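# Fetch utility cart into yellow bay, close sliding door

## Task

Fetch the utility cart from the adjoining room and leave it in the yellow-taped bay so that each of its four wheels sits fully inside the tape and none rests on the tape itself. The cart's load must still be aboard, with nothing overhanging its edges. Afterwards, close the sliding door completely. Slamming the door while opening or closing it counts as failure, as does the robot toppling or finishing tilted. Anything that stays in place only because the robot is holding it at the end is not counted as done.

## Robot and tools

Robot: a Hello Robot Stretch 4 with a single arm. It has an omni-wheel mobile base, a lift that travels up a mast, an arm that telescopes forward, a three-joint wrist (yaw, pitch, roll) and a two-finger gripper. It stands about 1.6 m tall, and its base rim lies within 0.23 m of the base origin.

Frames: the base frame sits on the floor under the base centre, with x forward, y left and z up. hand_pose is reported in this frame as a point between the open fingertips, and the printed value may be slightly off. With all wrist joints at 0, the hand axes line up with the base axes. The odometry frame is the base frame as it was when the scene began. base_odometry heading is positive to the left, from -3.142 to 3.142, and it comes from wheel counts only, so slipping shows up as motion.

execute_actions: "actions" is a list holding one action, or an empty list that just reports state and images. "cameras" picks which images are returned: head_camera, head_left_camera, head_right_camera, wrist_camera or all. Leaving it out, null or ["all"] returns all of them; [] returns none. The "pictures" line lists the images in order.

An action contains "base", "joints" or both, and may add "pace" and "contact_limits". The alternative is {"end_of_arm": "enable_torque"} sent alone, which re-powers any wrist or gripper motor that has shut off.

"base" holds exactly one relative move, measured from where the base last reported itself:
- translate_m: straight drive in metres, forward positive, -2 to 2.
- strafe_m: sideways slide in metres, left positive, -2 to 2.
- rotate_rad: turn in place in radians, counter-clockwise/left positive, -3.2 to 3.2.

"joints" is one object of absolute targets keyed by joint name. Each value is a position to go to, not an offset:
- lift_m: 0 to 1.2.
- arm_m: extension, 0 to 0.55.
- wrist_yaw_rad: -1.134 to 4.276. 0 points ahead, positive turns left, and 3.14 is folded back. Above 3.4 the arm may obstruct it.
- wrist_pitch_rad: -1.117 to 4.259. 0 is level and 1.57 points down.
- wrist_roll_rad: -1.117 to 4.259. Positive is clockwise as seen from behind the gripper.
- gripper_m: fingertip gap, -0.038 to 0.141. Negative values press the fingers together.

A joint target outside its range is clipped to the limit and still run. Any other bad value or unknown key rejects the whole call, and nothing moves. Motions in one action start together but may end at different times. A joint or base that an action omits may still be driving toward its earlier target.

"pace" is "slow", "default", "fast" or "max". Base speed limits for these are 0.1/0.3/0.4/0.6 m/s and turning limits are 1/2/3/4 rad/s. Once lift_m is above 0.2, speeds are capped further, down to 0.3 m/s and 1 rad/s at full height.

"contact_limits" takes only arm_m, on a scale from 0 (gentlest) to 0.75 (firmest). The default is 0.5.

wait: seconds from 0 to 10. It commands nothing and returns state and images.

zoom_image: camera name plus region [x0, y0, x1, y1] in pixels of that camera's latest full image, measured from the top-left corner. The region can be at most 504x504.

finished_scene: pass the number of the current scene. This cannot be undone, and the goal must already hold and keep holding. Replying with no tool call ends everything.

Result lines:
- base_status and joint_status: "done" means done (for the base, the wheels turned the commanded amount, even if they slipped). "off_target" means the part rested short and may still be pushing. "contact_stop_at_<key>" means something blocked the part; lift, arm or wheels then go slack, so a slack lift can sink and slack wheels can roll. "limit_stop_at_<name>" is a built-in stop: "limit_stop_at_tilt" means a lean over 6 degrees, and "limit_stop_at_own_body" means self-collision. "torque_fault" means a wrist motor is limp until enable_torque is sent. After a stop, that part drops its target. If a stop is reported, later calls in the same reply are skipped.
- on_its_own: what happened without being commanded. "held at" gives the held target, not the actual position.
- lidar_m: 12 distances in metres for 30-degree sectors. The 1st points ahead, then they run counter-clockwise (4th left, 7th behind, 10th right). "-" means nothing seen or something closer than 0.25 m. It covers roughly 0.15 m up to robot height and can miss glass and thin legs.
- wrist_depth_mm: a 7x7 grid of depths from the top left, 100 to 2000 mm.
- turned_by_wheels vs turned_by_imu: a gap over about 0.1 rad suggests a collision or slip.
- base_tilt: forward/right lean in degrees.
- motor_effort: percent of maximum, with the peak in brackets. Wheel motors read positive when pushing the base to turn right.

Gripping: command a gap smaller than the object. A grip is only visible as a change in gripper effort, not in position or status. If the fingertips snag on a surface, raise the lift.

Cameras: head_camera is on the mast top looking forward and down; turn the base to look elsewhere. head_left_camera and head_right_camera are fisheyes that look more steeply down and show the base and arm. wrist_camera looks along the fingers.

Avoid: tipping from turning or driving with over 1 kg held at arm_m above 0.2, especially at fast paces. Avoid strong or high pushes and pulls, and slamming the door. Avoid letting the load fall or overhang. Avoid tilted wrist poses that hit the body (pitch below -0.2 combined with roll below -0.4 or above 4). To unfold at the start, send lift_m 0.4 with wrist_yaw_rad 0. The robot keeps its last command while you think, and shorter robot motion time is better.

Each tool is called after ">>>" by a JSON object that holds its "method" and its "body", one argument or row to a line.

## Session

>>> {"method": "execute_actions", "body": {
  "actions": []
}}

Scene clock: 0.00 s.
base_odometry: x=+0.000 y=+0.000 heading=+0.000 (m, m, rad; odometry frame)
turned_by_wheels: +0.000 (rad since the last result)
turned_by_imu: +0.000 (rad since the last result)
base_tilt: forward=-0.4 right=+0.2 (deg)
lidar_m: 0.96 0.99 1.30 1.30 1.36 1.08 1.02 1.07 1.41 2.42 1.36 1.01
base_status: not commanded
joint_positions: lift_m=+0.135 arm_m=-0.003 wrist_yaw_rad=+3.221 wrist_pitch_rad=+0.018 wrist_roll_rad=+0.015 gripper_m=+0.057
joint_status: not commanded
motor_effort: lift_m=+18 arm_m=+0 wrist_yaw_rad=-2 wrist_pitch_rad=-5 wrist_roll_rad=+0 gripper_m=+0 wheel_0=+0 wheel_1=+0 wheel_2=+0 (%)
hand_pose: x=-0.1261 y=+0.0643 z=+0.3079 quat_wxyz=(-0.040, -0.009, +0.007, +0.999) (m; base frame)
wrist_depth_mm: - 135 134 1182 1160 1138 1138 / - - 133 1182 1160 1138 1138 / - 109 134 1160 1160 1138 1138 / - 127 144 1182 1160 1160 1138 / 196 1205 1205 1182 1182 1138 1138 / 214 1182 195 1160 193 1138 1118 / 214 809 866 143 866 798 866
pictures: head_camera, head_left_camera, head_right_camera, wrist_camera
Images, in order (width x height): head_camera 420x560, head_left_camera 420x672, head_right_camera 420x672, wrist_camera 616x392.

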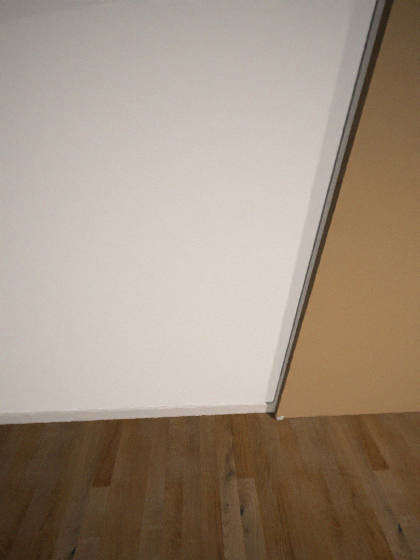

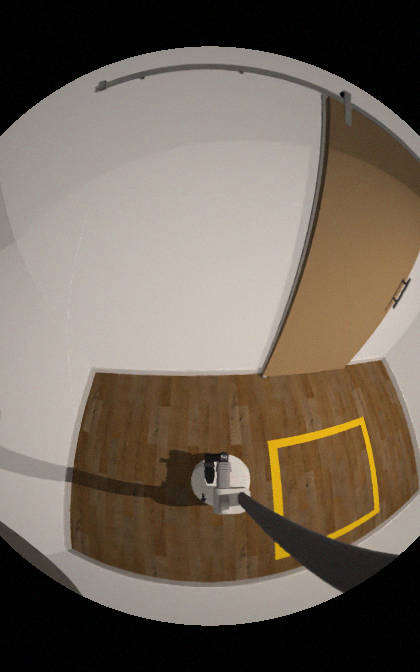

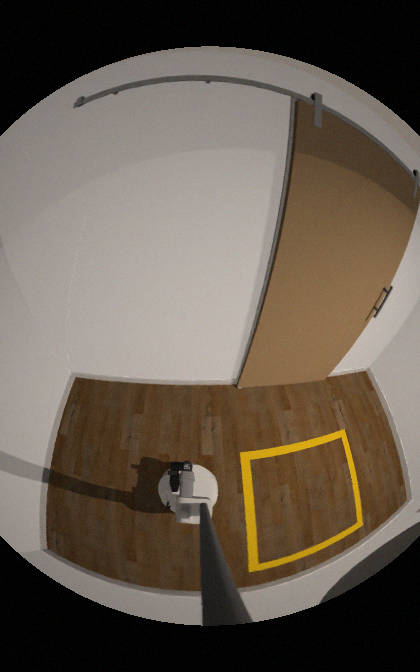

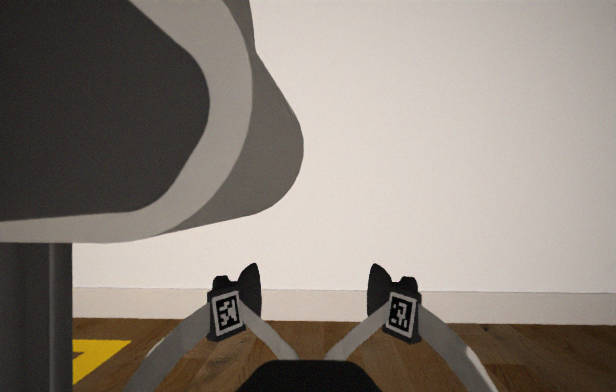

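>>> {"method": "execute_actions", "body": {
  "actions": [
    {"base":{"rotate_rad":1.57},"joints":{"lift_m":0.85}}
  ]
}}

>>> {"method": "execute_actions", "body": {
  "actions": [
    {"base":{"translate_m":-1.45},"joints":{"wrist_yaw_rad":-1.13,"gripper_m":0}}
  ]
}}

Scene clock: 12.97 s.
base_odometry: x=+0.000 y=+0.000 heading=+1.570 (m, m, rad; odometry frame)
turned_by_wheels: +1.570 (rad since the last result)
turned_by_imu: +1.578 (rad since the last result)
base_tilt: forward=-0.3 right=+0.2 (deg)
lidar_m: 1.29 1.36 1.11 1.03 1.05 1.39 2.40 1.38 1.03 0.96 0.98 1.31
base_status: done
joint_positions: lift_m=+0.850 arm_m=-0.003 wrist_yaw_rad=+3.221 wrist_pitch_rad=+0.018 wrist_roll_rad=+0.015 gripper_m=+0.057
joint_status: all done
motor_effort: lift_m=+22(22) arm_m=-1(0) wrist_yaw_rad=-2(2) wrist_pitch_rad=-5(8) wrist_roll_rad=+1(0) gripper_m=-5(4) wheel_0=+0(6) wheel_1=-1(8) wheel_2=-1(9) (%)
hand_pose: x=-0.1261 y=+0.0643 z=+1.0226 quat_wxyz=(-0.040, -0.009, +0.007, +0.999) (m; base frame)
wrist_depth_mm: - 135 134 - - - 1618 / - - 133 - - - 1618 / - 109 134 - - - 1537 / - 127 144 - - - 1537 / 196 - - - - - 1576 / 215 - 195 - 193 - 1618 / 214 1983 - 143 - - 1576
pictures: head_camera, head_left_camera, head_right_camera, wrist_camera
Images, in order (width x height): head_camera 420x560, head_left_camera 420x672, head_right_camera 420x672, wrist_camera 616x392.

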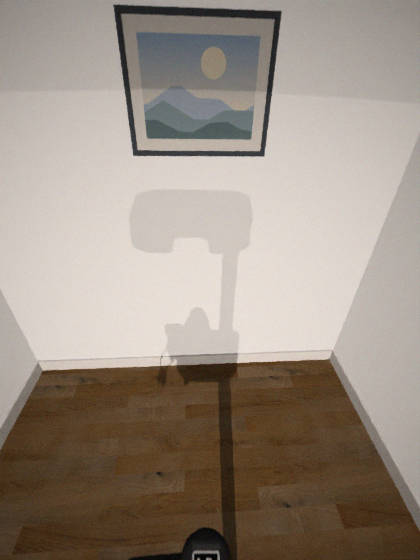

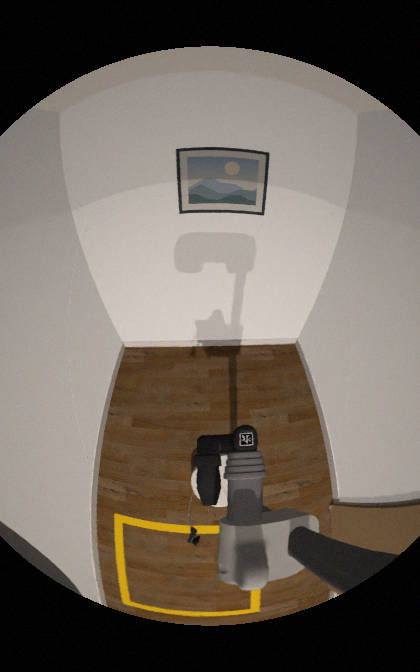

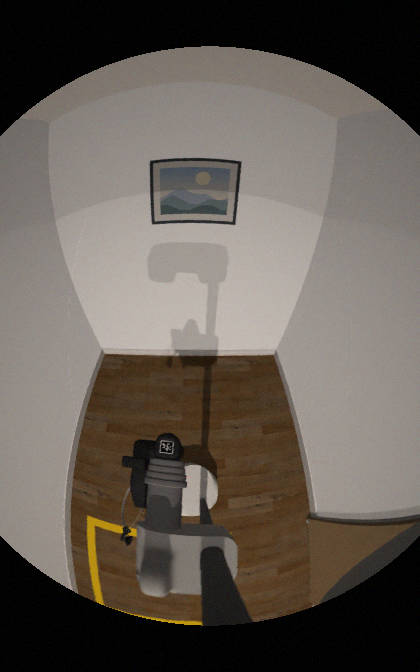

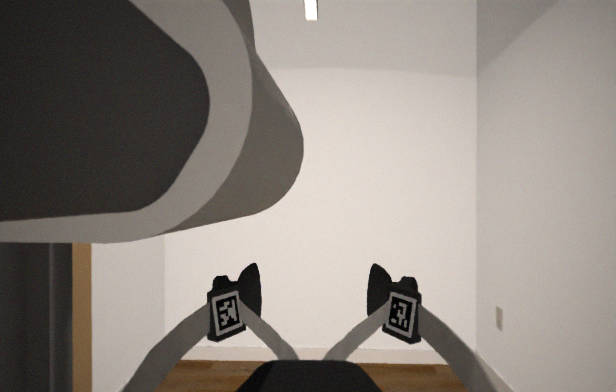

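Scene clock: 19.27 s.
base_odometry: x=-0.002 y=-1.450 heading=+1.570 (m, m, rad; odometry frame)
turned_by_wheels: +0.000 (rad since the last result)
turned_by_imu: +0.002 (rad since the last result)
base_tilt: forward=-0.5 right=+0.2 (deg)
lidar_m: 2.74 1.43 1.00 0.94 0.97 1.02 0.96 0.98 1.11 0.93 1.00 1.34
base_status: done
joint_positions: lift_m=+0.850 arm_m=-0.003 wrist_yaw_rad=-1.127 wrist_pitch_rad=+0.018 wrist_roll_rad=+0.015 gripper_m=+0.000
joint_status: all done
joint sent to its limit — the command would take wrist_yaw_rad past its lower limit, so that joint was sent only as far as its limit.
motor_effort: lift_m=+21(22) arm_m=+0(1) wrist_yaw_rad=-2(10) wrist_pitch_rad=-7(6) wrist_roll_rad=+0(0) gripper_m=-8(0) wheel_0=+0(5) wheel_1=-1(6) wheel_2=+1(10) (%)
hand_pose: x=+0.2133 y=-0.2980 z=+1.0227 quat_wxyz=(+0.845, +0.011, +0.004, -0.534) (m; base frame)
wrist_depth_mm: 1499 1308 1098 991 891 831 768 / 1499 1336 1098 991 891 820 759 / 1499 1336 1098 991 904 831 759 / 1499 1336 1118 1008 904 820 759 / 1537 1336 1098 991 917 831 768 / 1499 1336 1078 201 878 842 788 / 1499 1336 1078 183 891 809 778
pictures: head_camera, head_left_camera, head_right_camera, wrist_camera
Images, in order (width x height): head_camera 420x560, head_left_camera 420x672, head_right_camera 420x672, wrist_camera 616x392.

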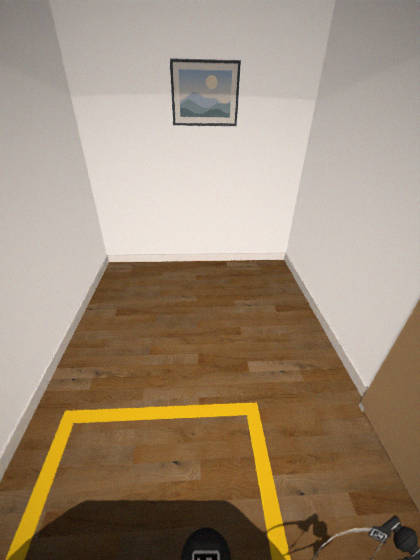

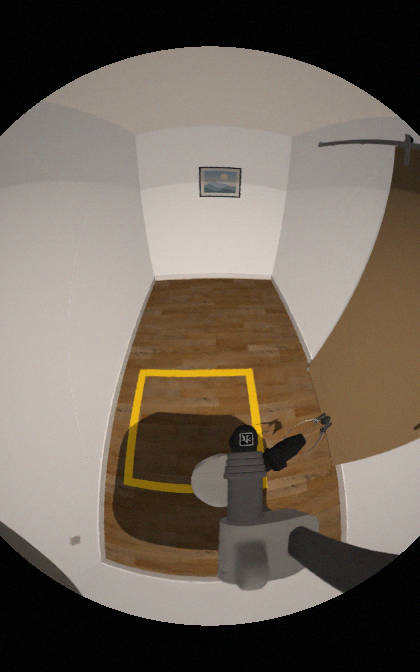

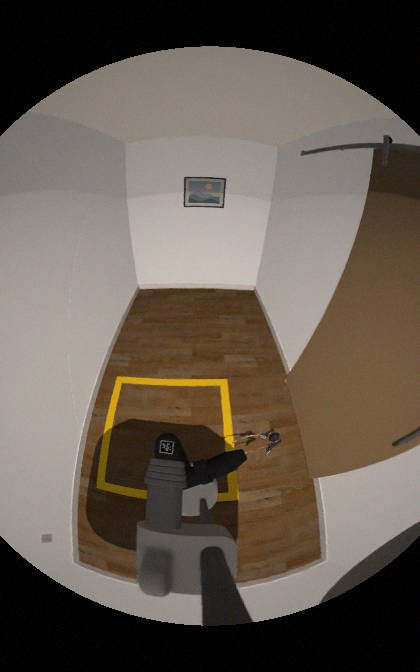

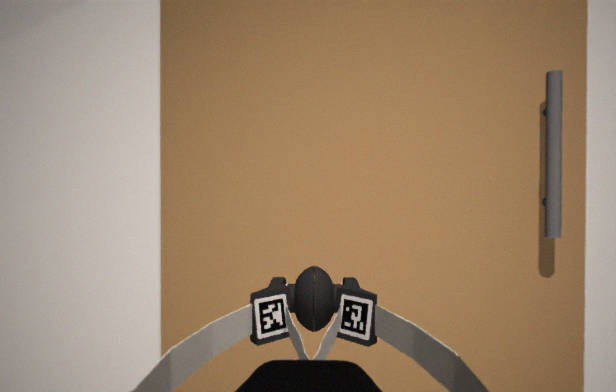

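>>> {"method": "execute_actions", "body": {
  "actions": [
    {"base":{"translate_m":-0.1},"joints":{"lift_m":0.88},"pace":"slow"}
  ]
}}

Scene clock: 47.63 s.
base_odometry: x=-0.002 y=-1.550 heading=+1.570 (m, m, rad; odometry frame)
turned_by_wheels: +0.000 (rad since the last result)
turned_by_imu: -0.002 (rad since the last result)
base_tilt: forward=-0.4 right=+0.2 (deg)
lidar_m: 2.85 1.45 1.01 0.94 0.98 0.91 0.86 0.89 1.10 0.94 1.02 1.35
base_status: done
joint_positions: lift_m=+0.880 arm_m=-0.003 wrist_yaw_rad=-1.127 wrist_pitch_rad=+0.018 wrist_roll_rad=+0.015 gripper_m=+0.000
joint_status: all done
motor_effort: lift_m=+23(26) arm_m=+0(1) wrist_yaw_rad=-2(2) wrist_pitch_rad=-7(8) wrist_roll_rad=+0(0) gripper_m=-5(5) wheel_0=-2(4) wheel_1=-3(8) wheel_2=+2(7) (%)
hand_pose: x=+0.2133 y=-0.2980 z=+1.0526 quat_wxyz=(+0.845, +0.011, +0.004, -0.534) (m; base frame)
wrist_depth_mm: 1537 1308 1098 991 904 831 820 / 1537 1336 1098 991 904 831 831 / 1537 1336 1118 991 917 831 820 / 1537 1336 1118 991 904 831 831 / 1537 1336 1118 991 917 831 820 / 1537 1336 1098 202 878 831 820 / 1537 1308 1078 183 904 820 820
pictures: head_camera, head_left_camera, head_right_camera, wrist_camera
Images, in order (width x height): head_camera 420x560, head_left_camera 420x672, head_right_camera 420x672, wrist_camera 616x392.

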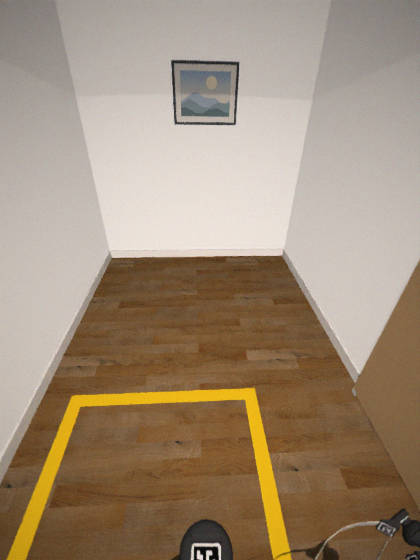

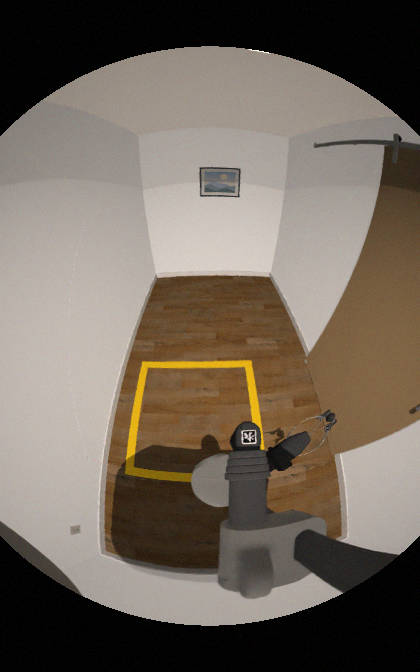

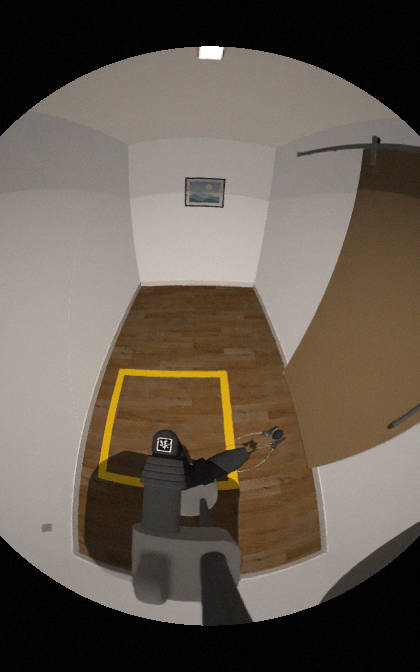

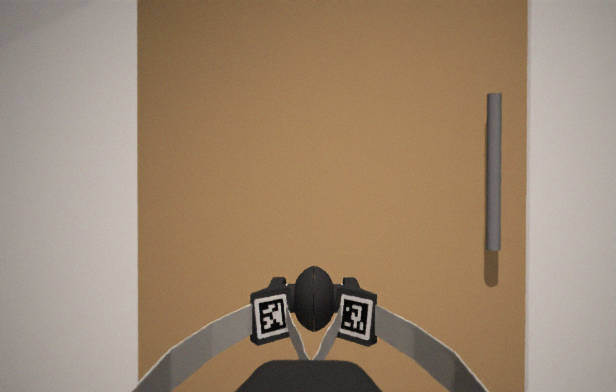

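>>> {"method": "execute_actions", "body": {
  "actions": [
    {"base":{"translate_m":-0.17},"joints":{"lift_m":0.93},"pace":"slow"}
  ],
  "cameras": []
}}

>>> {"method": "execute_actions", "body": {
  "actions": [
    {"base":{"strafe_m":-0.4}}
  ],
  "cameras": ["wrist_camera","head_right_camera"]
}}

Scene clock: 60.33 s.
base_odometry: x=-0.002 y=-1.720 heading=+1.569 (m, m, rad; odometry frame)
turned_by_wheels: +0.000 (rad since the last result)
turned_by_imu: -0.001 (rad since the last result)
base_tilt: forward=-0.3 right=+0.2 (deg)
lidar_m: 3.01 1.41 1.00 0.93 0.95 0.73 0.69 0.71 0.95 1.02 0.96 1.35
base_status: done
joint_positions: lift_m=+0.930 arm_m=-0.003 wrist_yaw_rad=-1.127 wrist_pitch_rad=+0.018 wrist_roll_rad=+0.015 gripper_m=+0.000
joint_status: all done
motor_effort: lift_m=+22(26) arm_m=-1(0) wrist_yaw_rad=-3(3) wrist_pitch_rad=-7(8) wrist_roll_rad=+1(0) gripper_m=-4(8) wheel_0=-1(4) wheel_1=-3(3) wheel_2=+3(7) (%)
hand_pose: x=+0.2133 y=-0.2980 z=+1.1026 quat_wxyz=(+0.845, +0.011, +0.004, -0.534) (m; base frame)
wrist_depth_mm: 1537 1255 1138 1008 917 891 831 / 1537 1255 1118 1008 917 891 831 / 1576 1255 1118 1008 917 891 831 / 1537 1255 1118 1008 931 904 831 / 1537 1281 1118 1008 917 891 831 / 1576 1281 1118 202 891 904 831 / 1537 1255 1078 183 917 878 831
pictures: none
No camera images: the call's "cameras" was empty. Leave "cameras" out to get every camera's image.

Scene clock: 63.00 s.
base_odometry: x=+0.398 y=-1.720 heading=+1.569 (m, m, rad; odometry frame)
turned_by_wheels: +0.000 (rad since the last result)
turned_by_imu: +0.001 (rad since the last result)
base_tilt: forward=-0.4 right=+0.2 (deg)
lidar_m: 2.18 2.03 1.40 1.33 1.01 0.71 0.66 0.69 0.69 0.65 0.59 0.80
base_status: done
joint_positions: lift_m=+0.930 arm_m=-0.003 wrist_yaw_rad=-1.127 wrist_pitch_rad=+0.018 wrist_roll_rad=+0.015 gripper_m=+0.000
joint_status: not commanded
motor_effort: lift_m=+21(22) arm_m=+0(1) wrist_yaw_rad=-2(3) wrist_pitch_rad=-6(8) wrist_roll_rad=+0(0) gripper_m=-6(7) wheel_0=-1(9) wheel_1=+0(8) wheel_2=+0(2) (%)
hand_pose: x=+0.2133 y=-0.2980 z=+1.1027 quat_wxyz=(+0.845, +0.011, +0.004, -0.534) (m; base frame)
wrist_depth_mm: 798 707 621 559 530 521 484 / 798 707 627 564 535 525 484 / 809 707 627 564 535 521 488 / 809 707 627 564 535 521 484 / 809 707 627 569 535 525 484 / 809 707 615 202 517 521 488 / 820 707 609 183 521 512 484
pictures: head_right_camera, wrist_camera
Images, in order (width x height): head_right_camera 420x672, wrist_camera 616x392.

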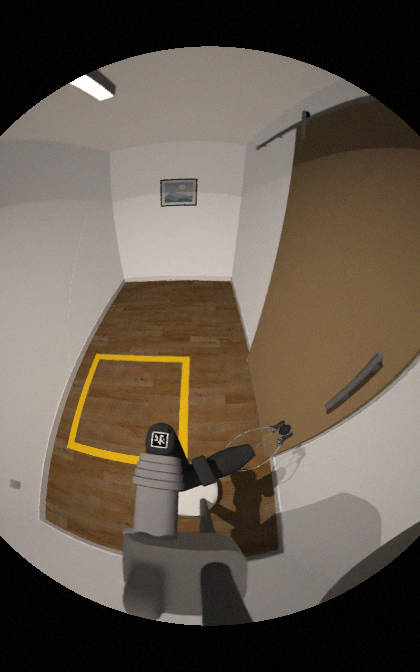

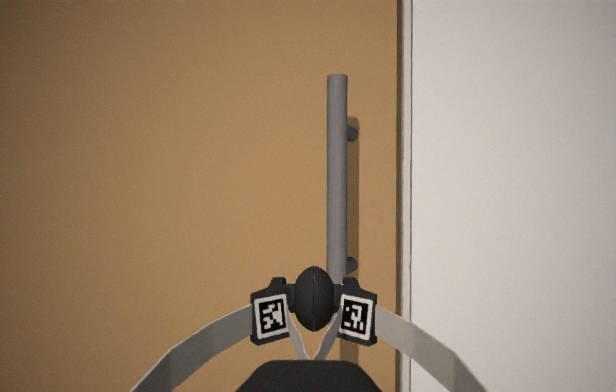

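>>> {"method": "execute_actions", "body": {
  "actions": [
    {"base":{"strafe_m":-0.245},"joints":{"lift_m":0.98},"pace":"slow"}
  ],
  "cameras": ["wrist_camera","head_right_camera"]
}}

>>> {"method": "execute_actions", "body": {
  "actions": [
    {"base":{"translate_m":0.2},"pace":"slow"}
  ],
  "cameras": ["wrist_camera","head_right_camera"]
}}

Scene clock: 79.83 s.
base_odometry: x=+0.643 y=-1.721 heading=+1.569 (m, m, rad; odometry frame)
turned_by_wheels: +0.000 (rad since the last result)
turned_by_imu: -0.001 (rad since the last result)
base_tilt: forward=-0.3 right=+0.3 (deg)
lidar_m: 1.19 2.38 1.66 1.58 1.01 0.70 0.65 0.65 0.44 0.40 0.40 0.39
base_status: done
joint_positions: lift_m=+0.980 arm_m=-0.003 wrist_yaw_rad=-1.127 wrist_pitch_rad=+0.018 wrist_roll_rad=+0.015 gripper_m=+0.000
joint_status: all done
motor_effort: lift_m=+22(25) arm_m=+0(0) wrist_yaw_rad=-2(3) wrist_pitch_rad=-7(7) wrist_roll_rad=-2(0) gripper_m=-2(4) wheel_0=+1(5) wheel_1=-2(10) wheel_2=+0(0) (%)
hand_pose: x=+0.2133 y=-0.2980 z=+1.1526 quat_wxyz=(+0.845, +0.011, +0.004, -0.534) (m; base frame)
wrist_depth_mm: 418 366 320 301 324 297 278 / 424 368 312 303 324 297 277 / 418 368 276 303 325 298 278 / 424 370 312 303 325 298 279 / 424 368 314 304 325 298 278 / 421 370 254 202 314 298 278 / 424 370 255 183 322 293 279
pictures: head_right_camera, wrist_camera
Images, in order (width x height): head_right_camera 420x672, wrist_camera 616x392.

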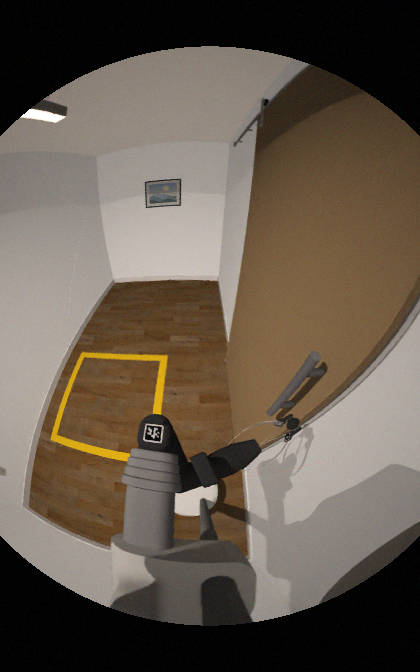

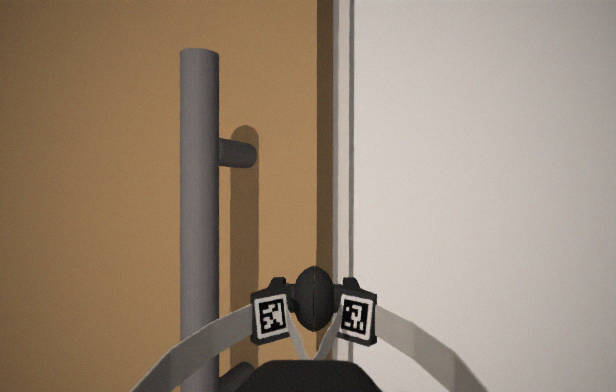

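Scene clock: 83.13 s.
base_odometry: x=+0.643 y=-1.521 heading=+1.569 (m, m, rad; odometry frame)
turned_by_wheels: +0.000 (rad since the last result)
turned_by_imu: -0.011 (rad since the last result)
base_tilt: forward=-0.4 right=+0.2 (deg)
lidar_m: 1.13 2.41 1.68 1.59 1.32 0.90 0.85 0.64 0.43 0.38 0.33 0.45
base_status: done
joint_positions: lift_m=+0.980 arm_m=-0.003 wrist_yaw_rad=-1.127 wrist_pitch_rad=+0.018 wrist_roll_rad=+0.015 gripper_m=+0.000
joint_status: not commanded
motor_effort: lift_m=+22(22) arm_m=+0(1) wrist_yaw_rad=-2(5) wrist_pitch_rad=-6(7) wrist_roll_rad=-1(0) gripper_m=-3(7) wheel_0=+2(14) wheel_1=+2(9) wheel_2=-3(17) (%)
hand_pose: x=+0.2131 y=-0.2980 z=+1.1527 quat_wxyz=(+0.845, +0.011, +0.004, -0.534) (m; base frame)
wrist_depth_mm: 392 345 309 278 - - 257 / 392 345 309 274 - - 256 / 394 347 309 272 - - 257 / 397 349 309 276 - - 257 / 397 349 309 276 1537 - 257 / 397 349 224 202 282 1336 257 / 397 347 220 183 266 382 258
pictures: head_right_camera, wrist_camera
Images, in order (width x height): head_right_camera 420x672, wrist_camera 616x392.

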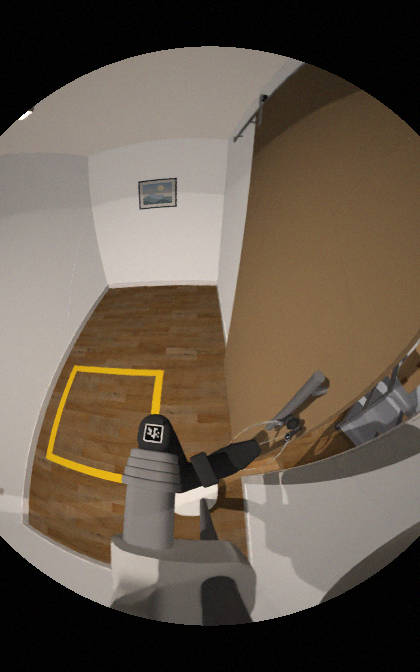

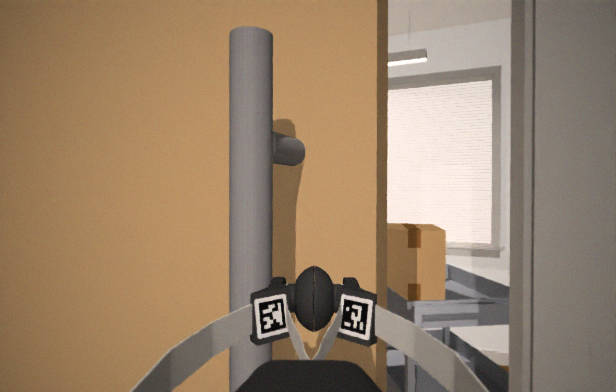

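Works; it's pushing fine. Continue with the handle.

>>> {"method": "execute_actions", "body": {
  "actions": [
    {"base":{"translate_m":0.72},"pace":"slow"}
  ],
  "cameras": ["wrist_camera","head_right_camera","head_camera"]
}}

Scene clock: 94.07 s.
base_odometry: x=+0.644 y=-0.801 heading=+1.570 (m, m, rad; odometry frame)
turned_by_wheels: +0.001 (rad since the last result)
turned_by_imu: -0.006 (rad since the last result)
base_tilt: forward=-0.4 right=+0.2 (deg)
lidar_m: 0.97 2.19 1.73 1.63 1.68 1.66 1.56 0.73 1.36 1.36 0.30 0.31
base_status: done
joint_positions: lift_m=+0.980 arm_m=-0.003 wrist_yaw_rad=-1.128 wrist_pitch_rad=+0.017 wrist_roll_rad=+0.015 gripper_m=+0.000
joint_status: not commanded
motor_effort: lift_m=+22(22) arm_m=+0(0) wrist_yaw_rad=-1(3) wrist_pitch_rad=-6(8) wrist_roll_rad=+0(0) gripper_m=-7(7) wheel_0=+14(15) wheel_1=+0(6) wheel_2=-2(15) (%)
hand_pose: x=+0.2130 y=-0.2981 z=+1.1528 quat_wxyz=(+0.845, +0.011, +0.003, -0.534) (m; base frame)
wrist_depth_mm: 332 293 185 236 - - - / 332 293 186 236 - - - / 334 293 186 233 - - - / 332 293 186 236 - - - / 336 294 186 237 - - - / 336 294 181 200 241 - 1499 / 338 296 181 164 221 - 1576
pictures: head_camera, head_right_camera, wrist_camera
Images, in order (width x height): head_camera 420x560, head_right_camera 420x672, wrist_camera 616x392.

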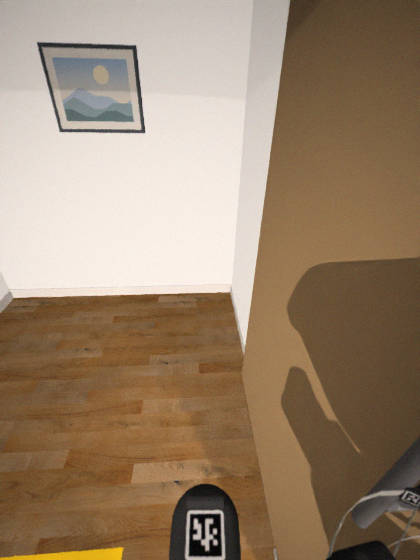

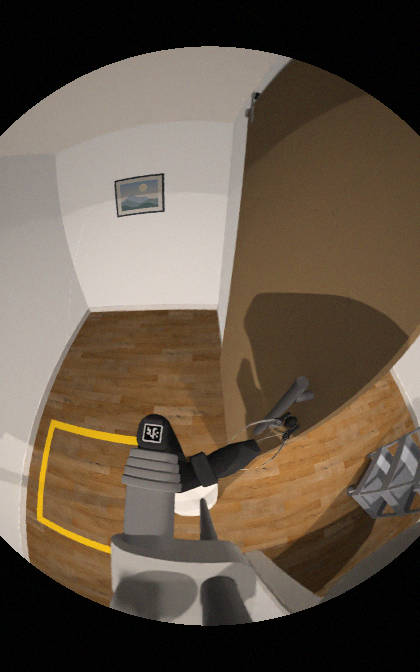

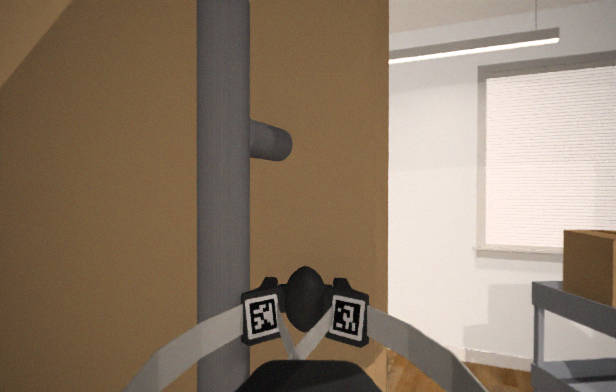

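>>> {"method": "execute_actions", "body": {
  "actions": [
    {"base":{"translate_m":-0.05},"pace":"slow"}
  ],
  "cameras": []
}}

>>> {"method": "execute_actions", "body": {
  "actions": [
    {"base":{"strafe_m":0.3}}
  ],
  "cameras": []
}}

>>> {"method": "execute_actions", "body": {
  "actions": [
    {"base":{"rotate_rad":-1.57},"joints":{"wrist_yaw_rad":0,"lift_m":0.68}}
  ]
}}

Scene clock: 104.60 s.
base_odometry: x=+0.644 y=-0.851 heading=+1.570 (m, m, rad; odometry frame)
turned_by_wheels: +0.000 (rad since the last result)
turned_by_imu: -0.001 (rad since the last result)
base_tilt: forward=-0.4 right=+0.2 (deg)
lidar_m: 0.99 2.26 1.72 1.63 1.67 1.63 1.52 0.71 1.41 1.36 0.36 0.35
base_status: done
joint_positions: lift_m=+0.980 arm_m=-0.003 wrist_yaw_rad=-1.127 wrist_pitch_rad=+0.018 wrist_roll_rad=+0.015 gripper_m=+0.000
joint_status: not commanded
motor_effort: lift_m=+22(22) arm_m=+0(0) wrist_yaw_rad=-3(16) wrist_pitch_rad=-8(6) wrist_roll_rad=+0(0) gripper_m=-6(8) wheel_0=-1(11) wheel_1=-3(6) wheel_2=+4(11) (%)
hand_pose: x=+0.2132 y=-0.2980 z=+1.1527 quat_wxyz=(+0.845, +0.011, +0.004, -0.534) (m; base frame)
wrist_depth_mm: 329 213 260 258 - - - / 330 203 259 259 - - - / 332 204 255 260 - - - / 332 205 262 260 - - - / 332 213 262 260 - - 1464 / 334 213 258 201 - - 1366 / 334 204 253 183 - - 1661
pictures: none
No camera images: the call's "cameras" was empty. Leave "cameras" out to get every camera's image.

Scene clock: 106.93 s.
base_odometry: x=+0.344 y=-0.851 heading=+1.570 (m, m, rad; odometry frame)
turned_by_wheels: +0.000 (rad since the last result)
turned_by_imu: -0.002 (rad since the last result)
base_tilt: forward=-0.3 right=+0.2 (deg)
lidar_m: 2.10 2.04 1.44 1.33 1.36 1.63 1.53 1.03 0.88 1.64 0.59 0.83
base_status: done
joint_positions: lift_m=+0.980 arm_m=-0.003 wrist_yaw_rad=-1.127 wrist_pitch_rad=+0.018 wrist_roll_rad=+0.015 gripper_m=+0.000
joint_status: not commanded
motor_effort: lift_m=+22(22) arm_m=+0(0) wrist_yaw_rad=-3(3) wrist_pitch_rad=-8(5) wrist_roll_rad=+0(0) gripper_m=-1(6) wheel_0=+2(7) wheel_1=-1(9) wheel_2=+1(2) (%)
hand_pose: x=+0.2132 y=-0.2980 z=+1.1527 quat_wxyz=(+0.845, +0.011, +0.004, -0.534) (m; base frame)
wrist_depth_mm: 788 691 621 564 535 - - / 788 699 621 559 530 - - / 798 699 627 559 535 - - / 788 699 627 564 535 - - / 798 699 621 564 535 - 1576 / 798 707 621 202 517 - 1921 / 798 707 609 183 512 - 1708
pictures: none
No camera images: the call's "cameras" was empty. Leave "cameras" out to get every camera's image.

Scene clock: 109.20 s.
base_odometry: x=+0.344 y=-0.851 heading=+0.001 (m, m, rad; odometry frame)
turned_by_wheels: -1.569 (rad since the last result)
turned_by_imu: -1.580 (rad since the last result)
base_tilt: forward=-0.4 right=+0.2 (deg)
lidar_m: 1.64 0.59 0.80 2.14 2.02 1.42 1.33 1.37 1.63 1.54 1.01 0.89
base_status: done
joint_positions: lift_m=+0.680 arm_m=-0.003 wrist_yaw_rad=+0.000 wrist_pitch_rad=+0.018 wrist_roll_rad=+0.015 gripper_m=+0.000
joint_status: all done
motor_effort: lift_m=+13(18) arm_m=+0(0) wrist_yaw_rad=-2(4) wrist_pitch_rad=-6(5) wrist_roll_rad=+0(0) gripper_m=-5(7) wheel_0=+3(5) wheel_1=+2(5) wheel_2=+2(8) (%)
hand_pose: x=+0.4567 y=-0.0874 z=+0.8534 quat_wxyz=(+1.000, +0.008, +0.009, +0.000) (m; base frame)
wrist_depth_mm: - - - - - - - / - - - - - - - / - - - - - - - / - - - 1921 1756 - - / - - - - - - - / - - - 202 1499 - - / - - 1863 183 1464 - 1983
pictures: head_camera, head_left_camera, head_right_camera, wrist_camera
Images, in order (width x height): head_camera 420x560, head_left_camera 420x672, head_right_camera 420x672, wrist_camera 616x392.

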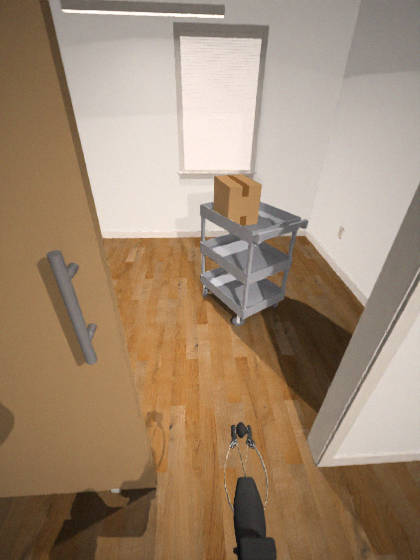

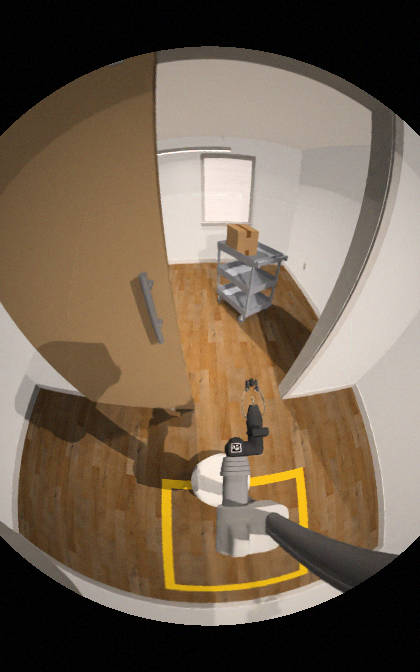

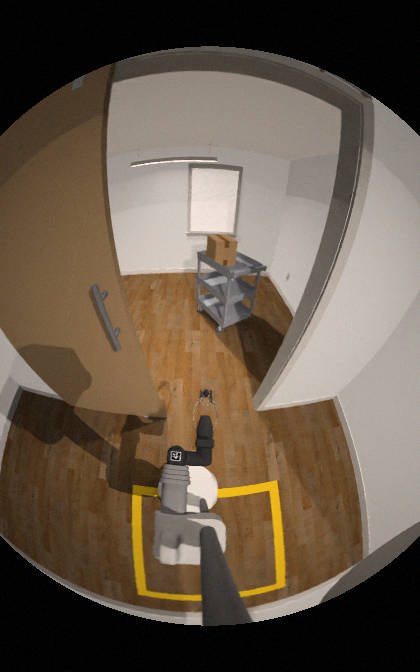

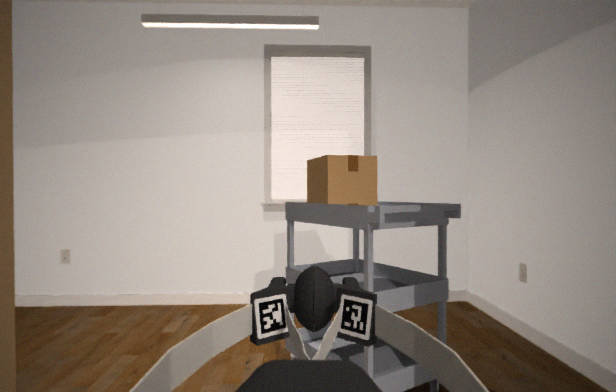

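>>> {"method": "zoom_image", "body": {
  "camera": "wrist_camera",
  "region": [260,130,500,290]
}}

>>> {"method": "zoom_image", "body": {
  "camera": "head_camera",
  "region": [170,150,340,340]
}}

Region (260, 130, 500, 290) of wrist_camera's 616x392 image, scaled by 2.100.

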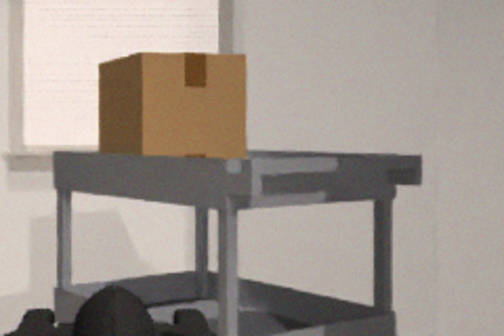

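Region (170, 150, 340, 340) of head_camera's 420x560 image, scaled by 2.653, with more detail than that image has; it fills the left 451 columns of this view, and the rest is white.

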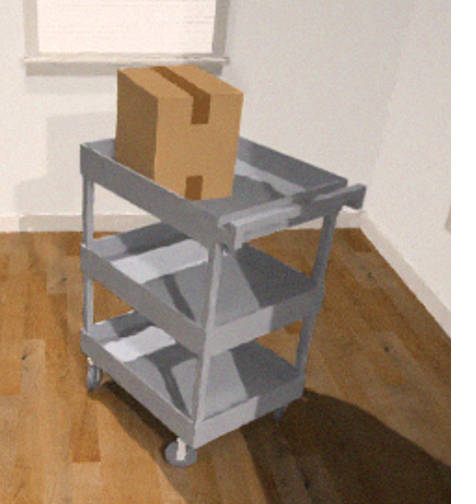

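>>> {"method": "execute_actions", "body": {
  "actions": [
    {"base":{"strafe_m":-0.18},"joints":{"wrist_roll_rad":1.57}}
  ],
  "cameras": []
}}

>>> {"method": "execute_actions", "body": {
  "actions": [
    {"base":{"translate_m":1.0},"joints":{"gripper_m":0.1}}
  ]
}}

Scene clock: 134.90 s.
base_odometry: x=+0.344 y=-1.031 heading=+0.001 (m, m, rad; odometry frame)
turned_by_wheels: +0.000 (rad since the last result)
turned_by_imu: -0.001 (rad since the last result)
base_tilt: forward=-0.4 right=+0.2 (deg)
lidar_m: 1.59 0.69 0.83 2.18 2.00 1.40 1.32 1.37 1.44 1.36 1.01 0.80
base_status: done
joint_positions: lift_m=+0.680 arm_m=-0.003 wrist_yaw_rad=+0.000 wrist_pitch_rad=+0.018 wrist_roll_rad=+1.570 gripper_m=+0.000
joint_status: all done
motor_effort: lift_m=+13(13) arm_m=+0(0) wrist_yaw_rad=-2(1) wrist_pitch_rad=-6(6) wrist_roll_rad=+1(8) gripper_m=-6(9) wheel_0=+1(9) wheel_1=-1(10) wheel_2=+0(2) (%)
hand_pose: x=+0.4567 y=-0.0874 z=+0.8534 quat_wxyz=(+0.707, +0.707, +0.006, -0.006) (m; base frame)
wrist_depth_mm: 559 559 554 549 544 549 539 / - - - - - - 1366 / - - - - - 1756 1366 / - - - 1756 1921 1661 1366 / - - - 1921 - 1808 1336 / - - - 202 - - 1336 / - - - 183 - 1708 1336
pictures: none
No camera images: the call's "cameras" was empty. Leave "cameras" out to get every camera's image.

Scene clock: 139.73 s.
base_odometry: x=+1.344 y=-1.030 heading=+0.001 (m, m, rad; odometry frame)
turned_by_wheels: +0.000 (rad since the last result)
turned_by_imu: -0.004 (rad since the last result)
base_tilt: forward=-0.5 right=+0.2 (deg)
lidar_m: 0.61 2.46 2.54 0.95 0.54 2.46 2.32 2.16 0.40 0.60 1.33 0.65
base_status: done
joint_positions: lift_m=+0.680 arm_m=-0.003 wrist_yaw_rad=+0.000 wrist_pitch_rad=+0.018 wrist_roll_rad=+1.570 gripper_m=+0.100
joint_status: all done
motor_effort: lift_m=+13(14) arm_m=+0(1) wrist_yaw_rad=-2(2) wrist_pitch_rad=-5(6) wrist_roll_rad=+1(0) gripper_m=-2(7) wheel_0=+0(5) wheel_1=+1(3) wheel_2=+1(11) (%)
hand_pose: x=+0.4567 y=-0.0874 z=+0.8534 quat_wxyz=(+0.707, +0.707, +0.006, -0.006) (m; base frame)
wrist_depth_mm: - - - - - 723 676 / - - - - - 842 580 / - - - - - 891 530 / - - 732 480 1160 891 597 / - - 691 676 452 768 469 / - - 198 668 213 723 627 / - - - 146 - 917 1308
pictures: head_camera, head_left_camera, head_right_camera, wrist_camera
Images, in order (width x height): head_camera 420x560, head_left_camera 420x672, head_right_camera 420x672, wrist_camera 616x392.

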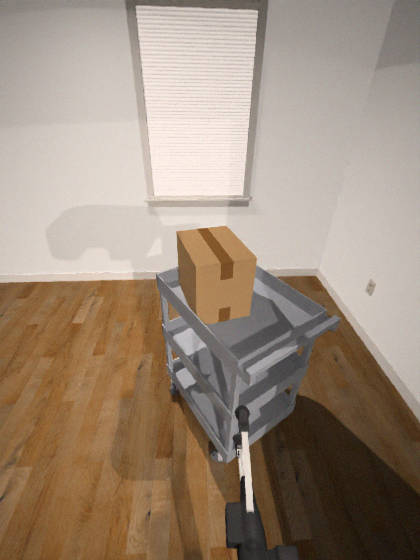

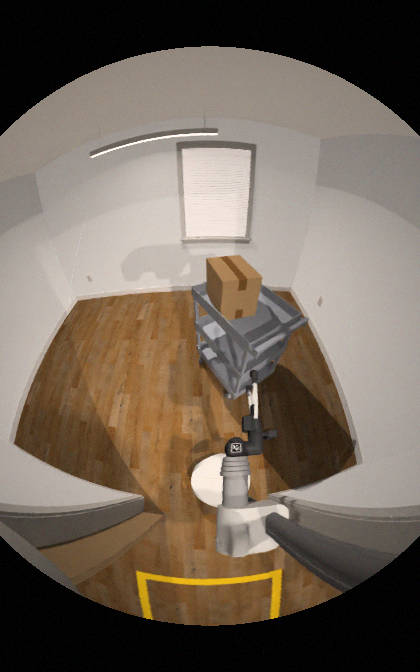

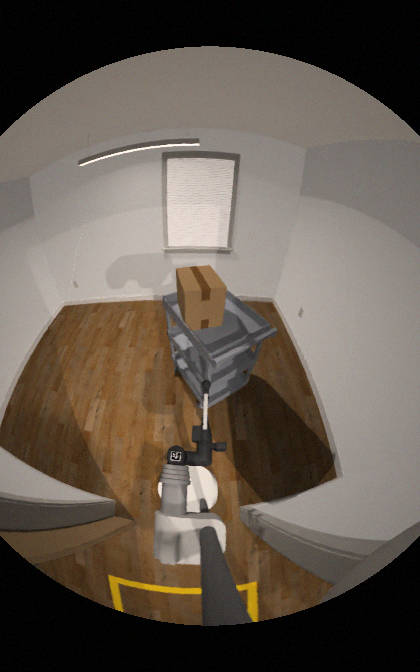

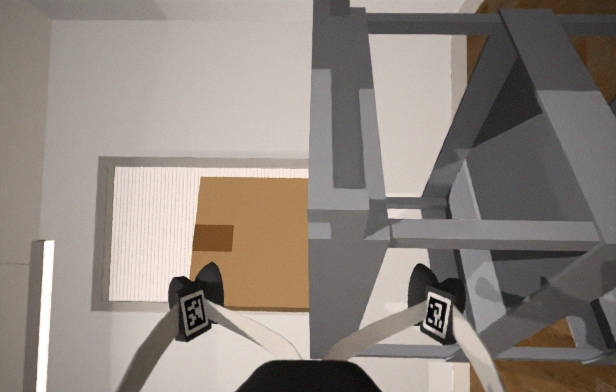

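>>> {"method": "execute_actions", "body": {
  "actions": [
    {"base":{"rotate_rad":0.68},"joints":{"wrist_yaw_rad":1.6}}
  ],
  "cameras": []
}}

>>> {"method": "execute_actions", "body": {
  "actions": [
    {"base":{"strafe_m":-0.6}}
  ],
  "cameras": ["head_camera"]
}}

>>> {"method": "execute_actions", "body": {
  "actions": [
    {"base":{"translate_m":-0.2}}
  ],
  "cameras": []
}}

>>> {"method": "execute_actions", "body": {
  "actions": [
    {"joints":{"wrist_yaw_rad":0}}
  ]
}}

Scene clock: 164.13 s.
base_odometry: x=+1.344 y=-1.030 heading=+0.681 (m, m, rad; odometry frame)
turned_by_wheels: +0.680 (rad since the last result)
turned_by_imu: +0.683 (rad since the last result)
base_tilt: forward=-0.4 right=+0.3 (deg)
lidar_m: 2.59 2.48 0.60 0.51 2.35 2.31 0.47 0.39 1.15 1.41 0.62 0.70
base_status: done
joint_positions: lift_m=+0.680 arm_m=-0.003 wrist_yaw_rad=+1.600 wrist_pitch_rad=+0.018 wrist_roll_rad=+1.570 gripper_m=+0.100
joint_status: all done
motor_effort: lift_m=+14(13) arm_m=+0(0) wrist_yaw_rad=-1(0) wrist_pitch_rad=-6(8) wrist_roll_rad=+2(0) gripper_m=-3(0) wheel_0=+0(5) wheel_1=-1(6) wheel_2=+1(8) (%)
hand_pose: x=+0.2473 y=+0.2909 z=+0.8534 quat_wxyz=(+0.497, +0.488, +0.511, +0.503) (m; base frame)
wrist_depth_mm: 1661 1661 1661 1661 1661 1661 1336 / 1138 1118 1118 1138 1118 1138 1118 / 866 854 866 854 854 854 854 / 691 691 691 691 699 691 683 / 564 559 559 559 559 559 559 / 597 574 198 580 213 554 564 / 591 569 585 146 585 569 580
pictures: none
No camera images: the call's "cameras" was empty. Leave "cameras" out to get every camera's image.

Scene clock: 167.47 s.
base_odometry: x=+1.722 y=-1.496 heading=+0.681 (m, m, rad; odometry frame)
turned_by_wheels: +0.000 (rad since the last result)
turned_by_imu: +0.002 (rad since the last result)
base_tilt: forward=-0.4 right=+0.2 (deg)
lidar_m: 0.36 2.96 1.53 1.12 0.52 0.52 0.55 0.83 0.81 0.88 1.31 0.37
base_status: done
joint_positions: lift_m=+0.680 arm_m=-0.003 wrist_yaw_rad=+1.600 wrist_pitch_rad=+0.018 wrist_roll_rad=+1.570 gripper_m=+0.100
joint_status: not commanded
motor_effort: lift_m=+14(14) arm_m=+0(0) wrist_yaw_rad=-2(1) wrist_pitch_rad=-7(7) wrist_roll_rad=+1(1) gripper_m=-3(1) wheel_0=+1(9) wheel_1=+0(10) wheel_2=+0(0) (%)
hand_pose: x=+0.2473 y=+0.2909 z=+0.8534 quat_wxyz=(+0.497, +0.488, +0.511, +0.503) (m; base frame)
wrist_depth_mm: - - - - - - 1397 / - - - - - 1921 1366 / 1618 1618 1576 1618 1537 1618 1366 / 1308 1281 1308 1281 1281 1281 1229 / 1229 1182 1205 1182 1205 1205 1160 / - 1138 199 1160 213 1118 1160 / - - - 145 - 1756 1366
pictures: head_camera
Images, in order (width x height): head_camera 420x560.

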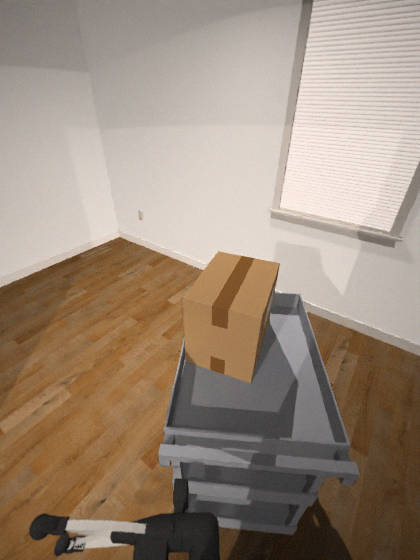

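Scene clock: 169.53 s.
base_odometry: x=+1.566 y=-1.622 heading=+0.681 (m, m, rad; odometry frame)
turned_by_wheels: +0.000 (rad since the last result)
turned_by_imu: +0.000 (rad since the last result)
base_tilt: forward=-0.4 right=+0.2 (deg)
lidar_m: 0.56 3.08 1.24 1.14 0.35 0.36 0.38 0.60 0.70 0.75 1.14 0.59
base_status: done
joint_positions: lift_m=+0.680 arm_m=-0.003 wrist_yaw_rad=+1.600 wrist_pitch_rad=+0.018 wrist_roll_rad=+1.570 gripper_m=+0.100
joint_status: not commanded
motor_effort: lift_m=+14(14) arm_m=+0(0) wrist_yaw_rad=-2(2) wrist_pitch_rad=-5(9) wrist_roll_rad=+1(1) gripper_m=-1(0) wheel_0=-1(5) wheel_1=-1(4) wheel_2=-1(10) (%)
hand_pose: x=+0.2472 y=+0.2909 z=+0.8534 quat_wxyz=(+0.497, +0.488, +0.511, +0.503) (m; base frame)
wrist_depth_mm: - - - - - 1983 1366 / 1618 1618 1661 1618 1618 1618 1366 / 1255 1255 1255 1255 1229 1229 1205 / 1205 1205 1229 1205 1182 1182 1182 / - - - - - 1808 1229 / - - 199 - 213 1756 1336 / - - - 146 - 1756 1366
pictures: none
No camera images: the call's "cameras" was empty. Leave "cameras" out to get every camera's image.

Scene clock: 171.03 s.
base_odometry: x=+1.566 y=-1.622 heading=+0.681 (m, m, rad; odometry frame)
turned_by_wheels: +0.000 (rad since the last result)
turned_by_imu: +0.000 (rad since the last result)
base_tilt: forward=-0.4 right=+0.2 (deg)
lidar_m: 0.55 3.08 1.26 1.13 0.37 0.34 0.40 0.60 0.71 0.75 1.14 0.58
base_status: not commanded
joint_positions: lift_m=+0.680 arm_m=-0.003 wrist_yaw_rad=+0.000 wrist_pitch_rad=+0.018 wrist_roll_rad=+1.570 gripper_m=+0.100
joint_status: all done
motor_effort: lift_m=+14(14) arm_m=+0(0) wrist_yaw_rad=-3(6) wrist_pitch_rad=-6(6) wrist_roll_rad=+1(1) gripper_m=+0(0) wheel_0=-1(2) wheel_1=-1(1) wheel_2=-1(1) (%)
hand_pose: x=+0.4568 y=-0.0873 z=+0.8534 quat_wxyz=(+0.707, +0.707, +0.006, -0.006) (m; base frame)
wrist_depth_mm: 1921 1921 1921 1808 382 397 394 / - - - 387 387 904 609 / - - - 389 392 904 603 / - - 615 394 397 904 603 / - - 640 399 404 904 597 / - - 199 404 213 723 597 / - - - 146 - 1756 554
pictures: head_camera, head_left_camera, head_right_camera, wrist_camera
Images, in order (width x height): head_camera 420x560, head_left_camera 420x672, head_right_camera 420x672, wrist_camera 616x392.

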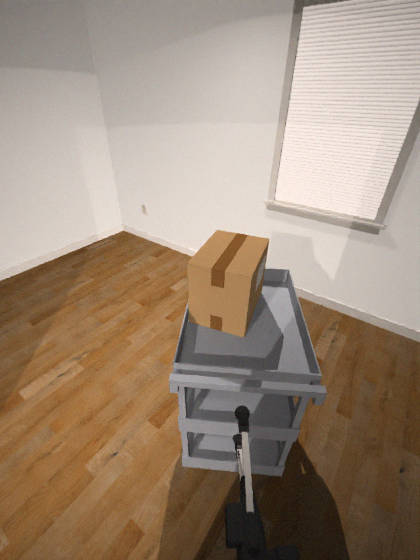

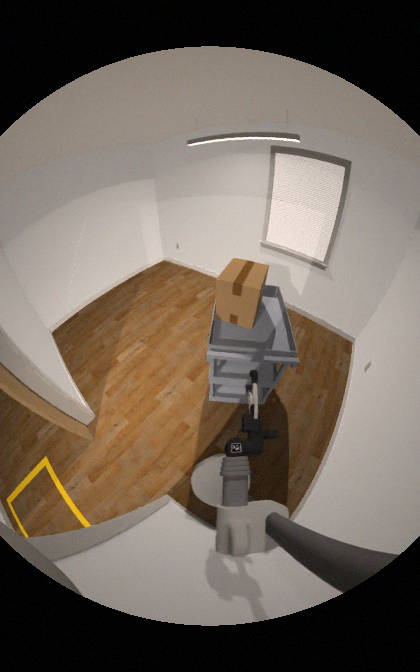

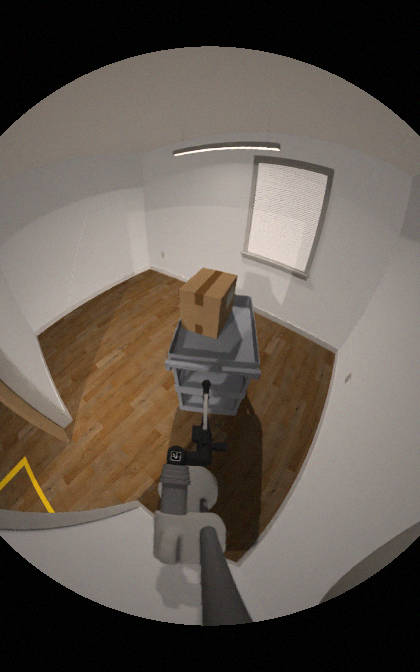

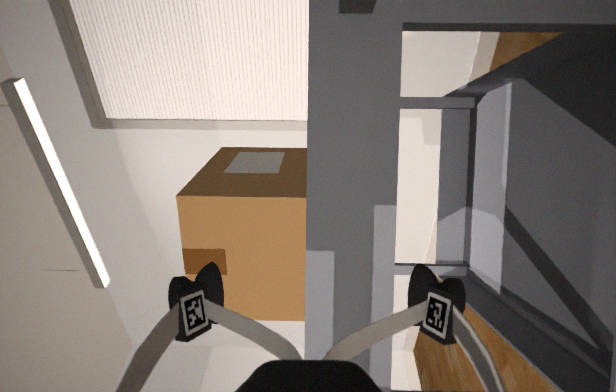

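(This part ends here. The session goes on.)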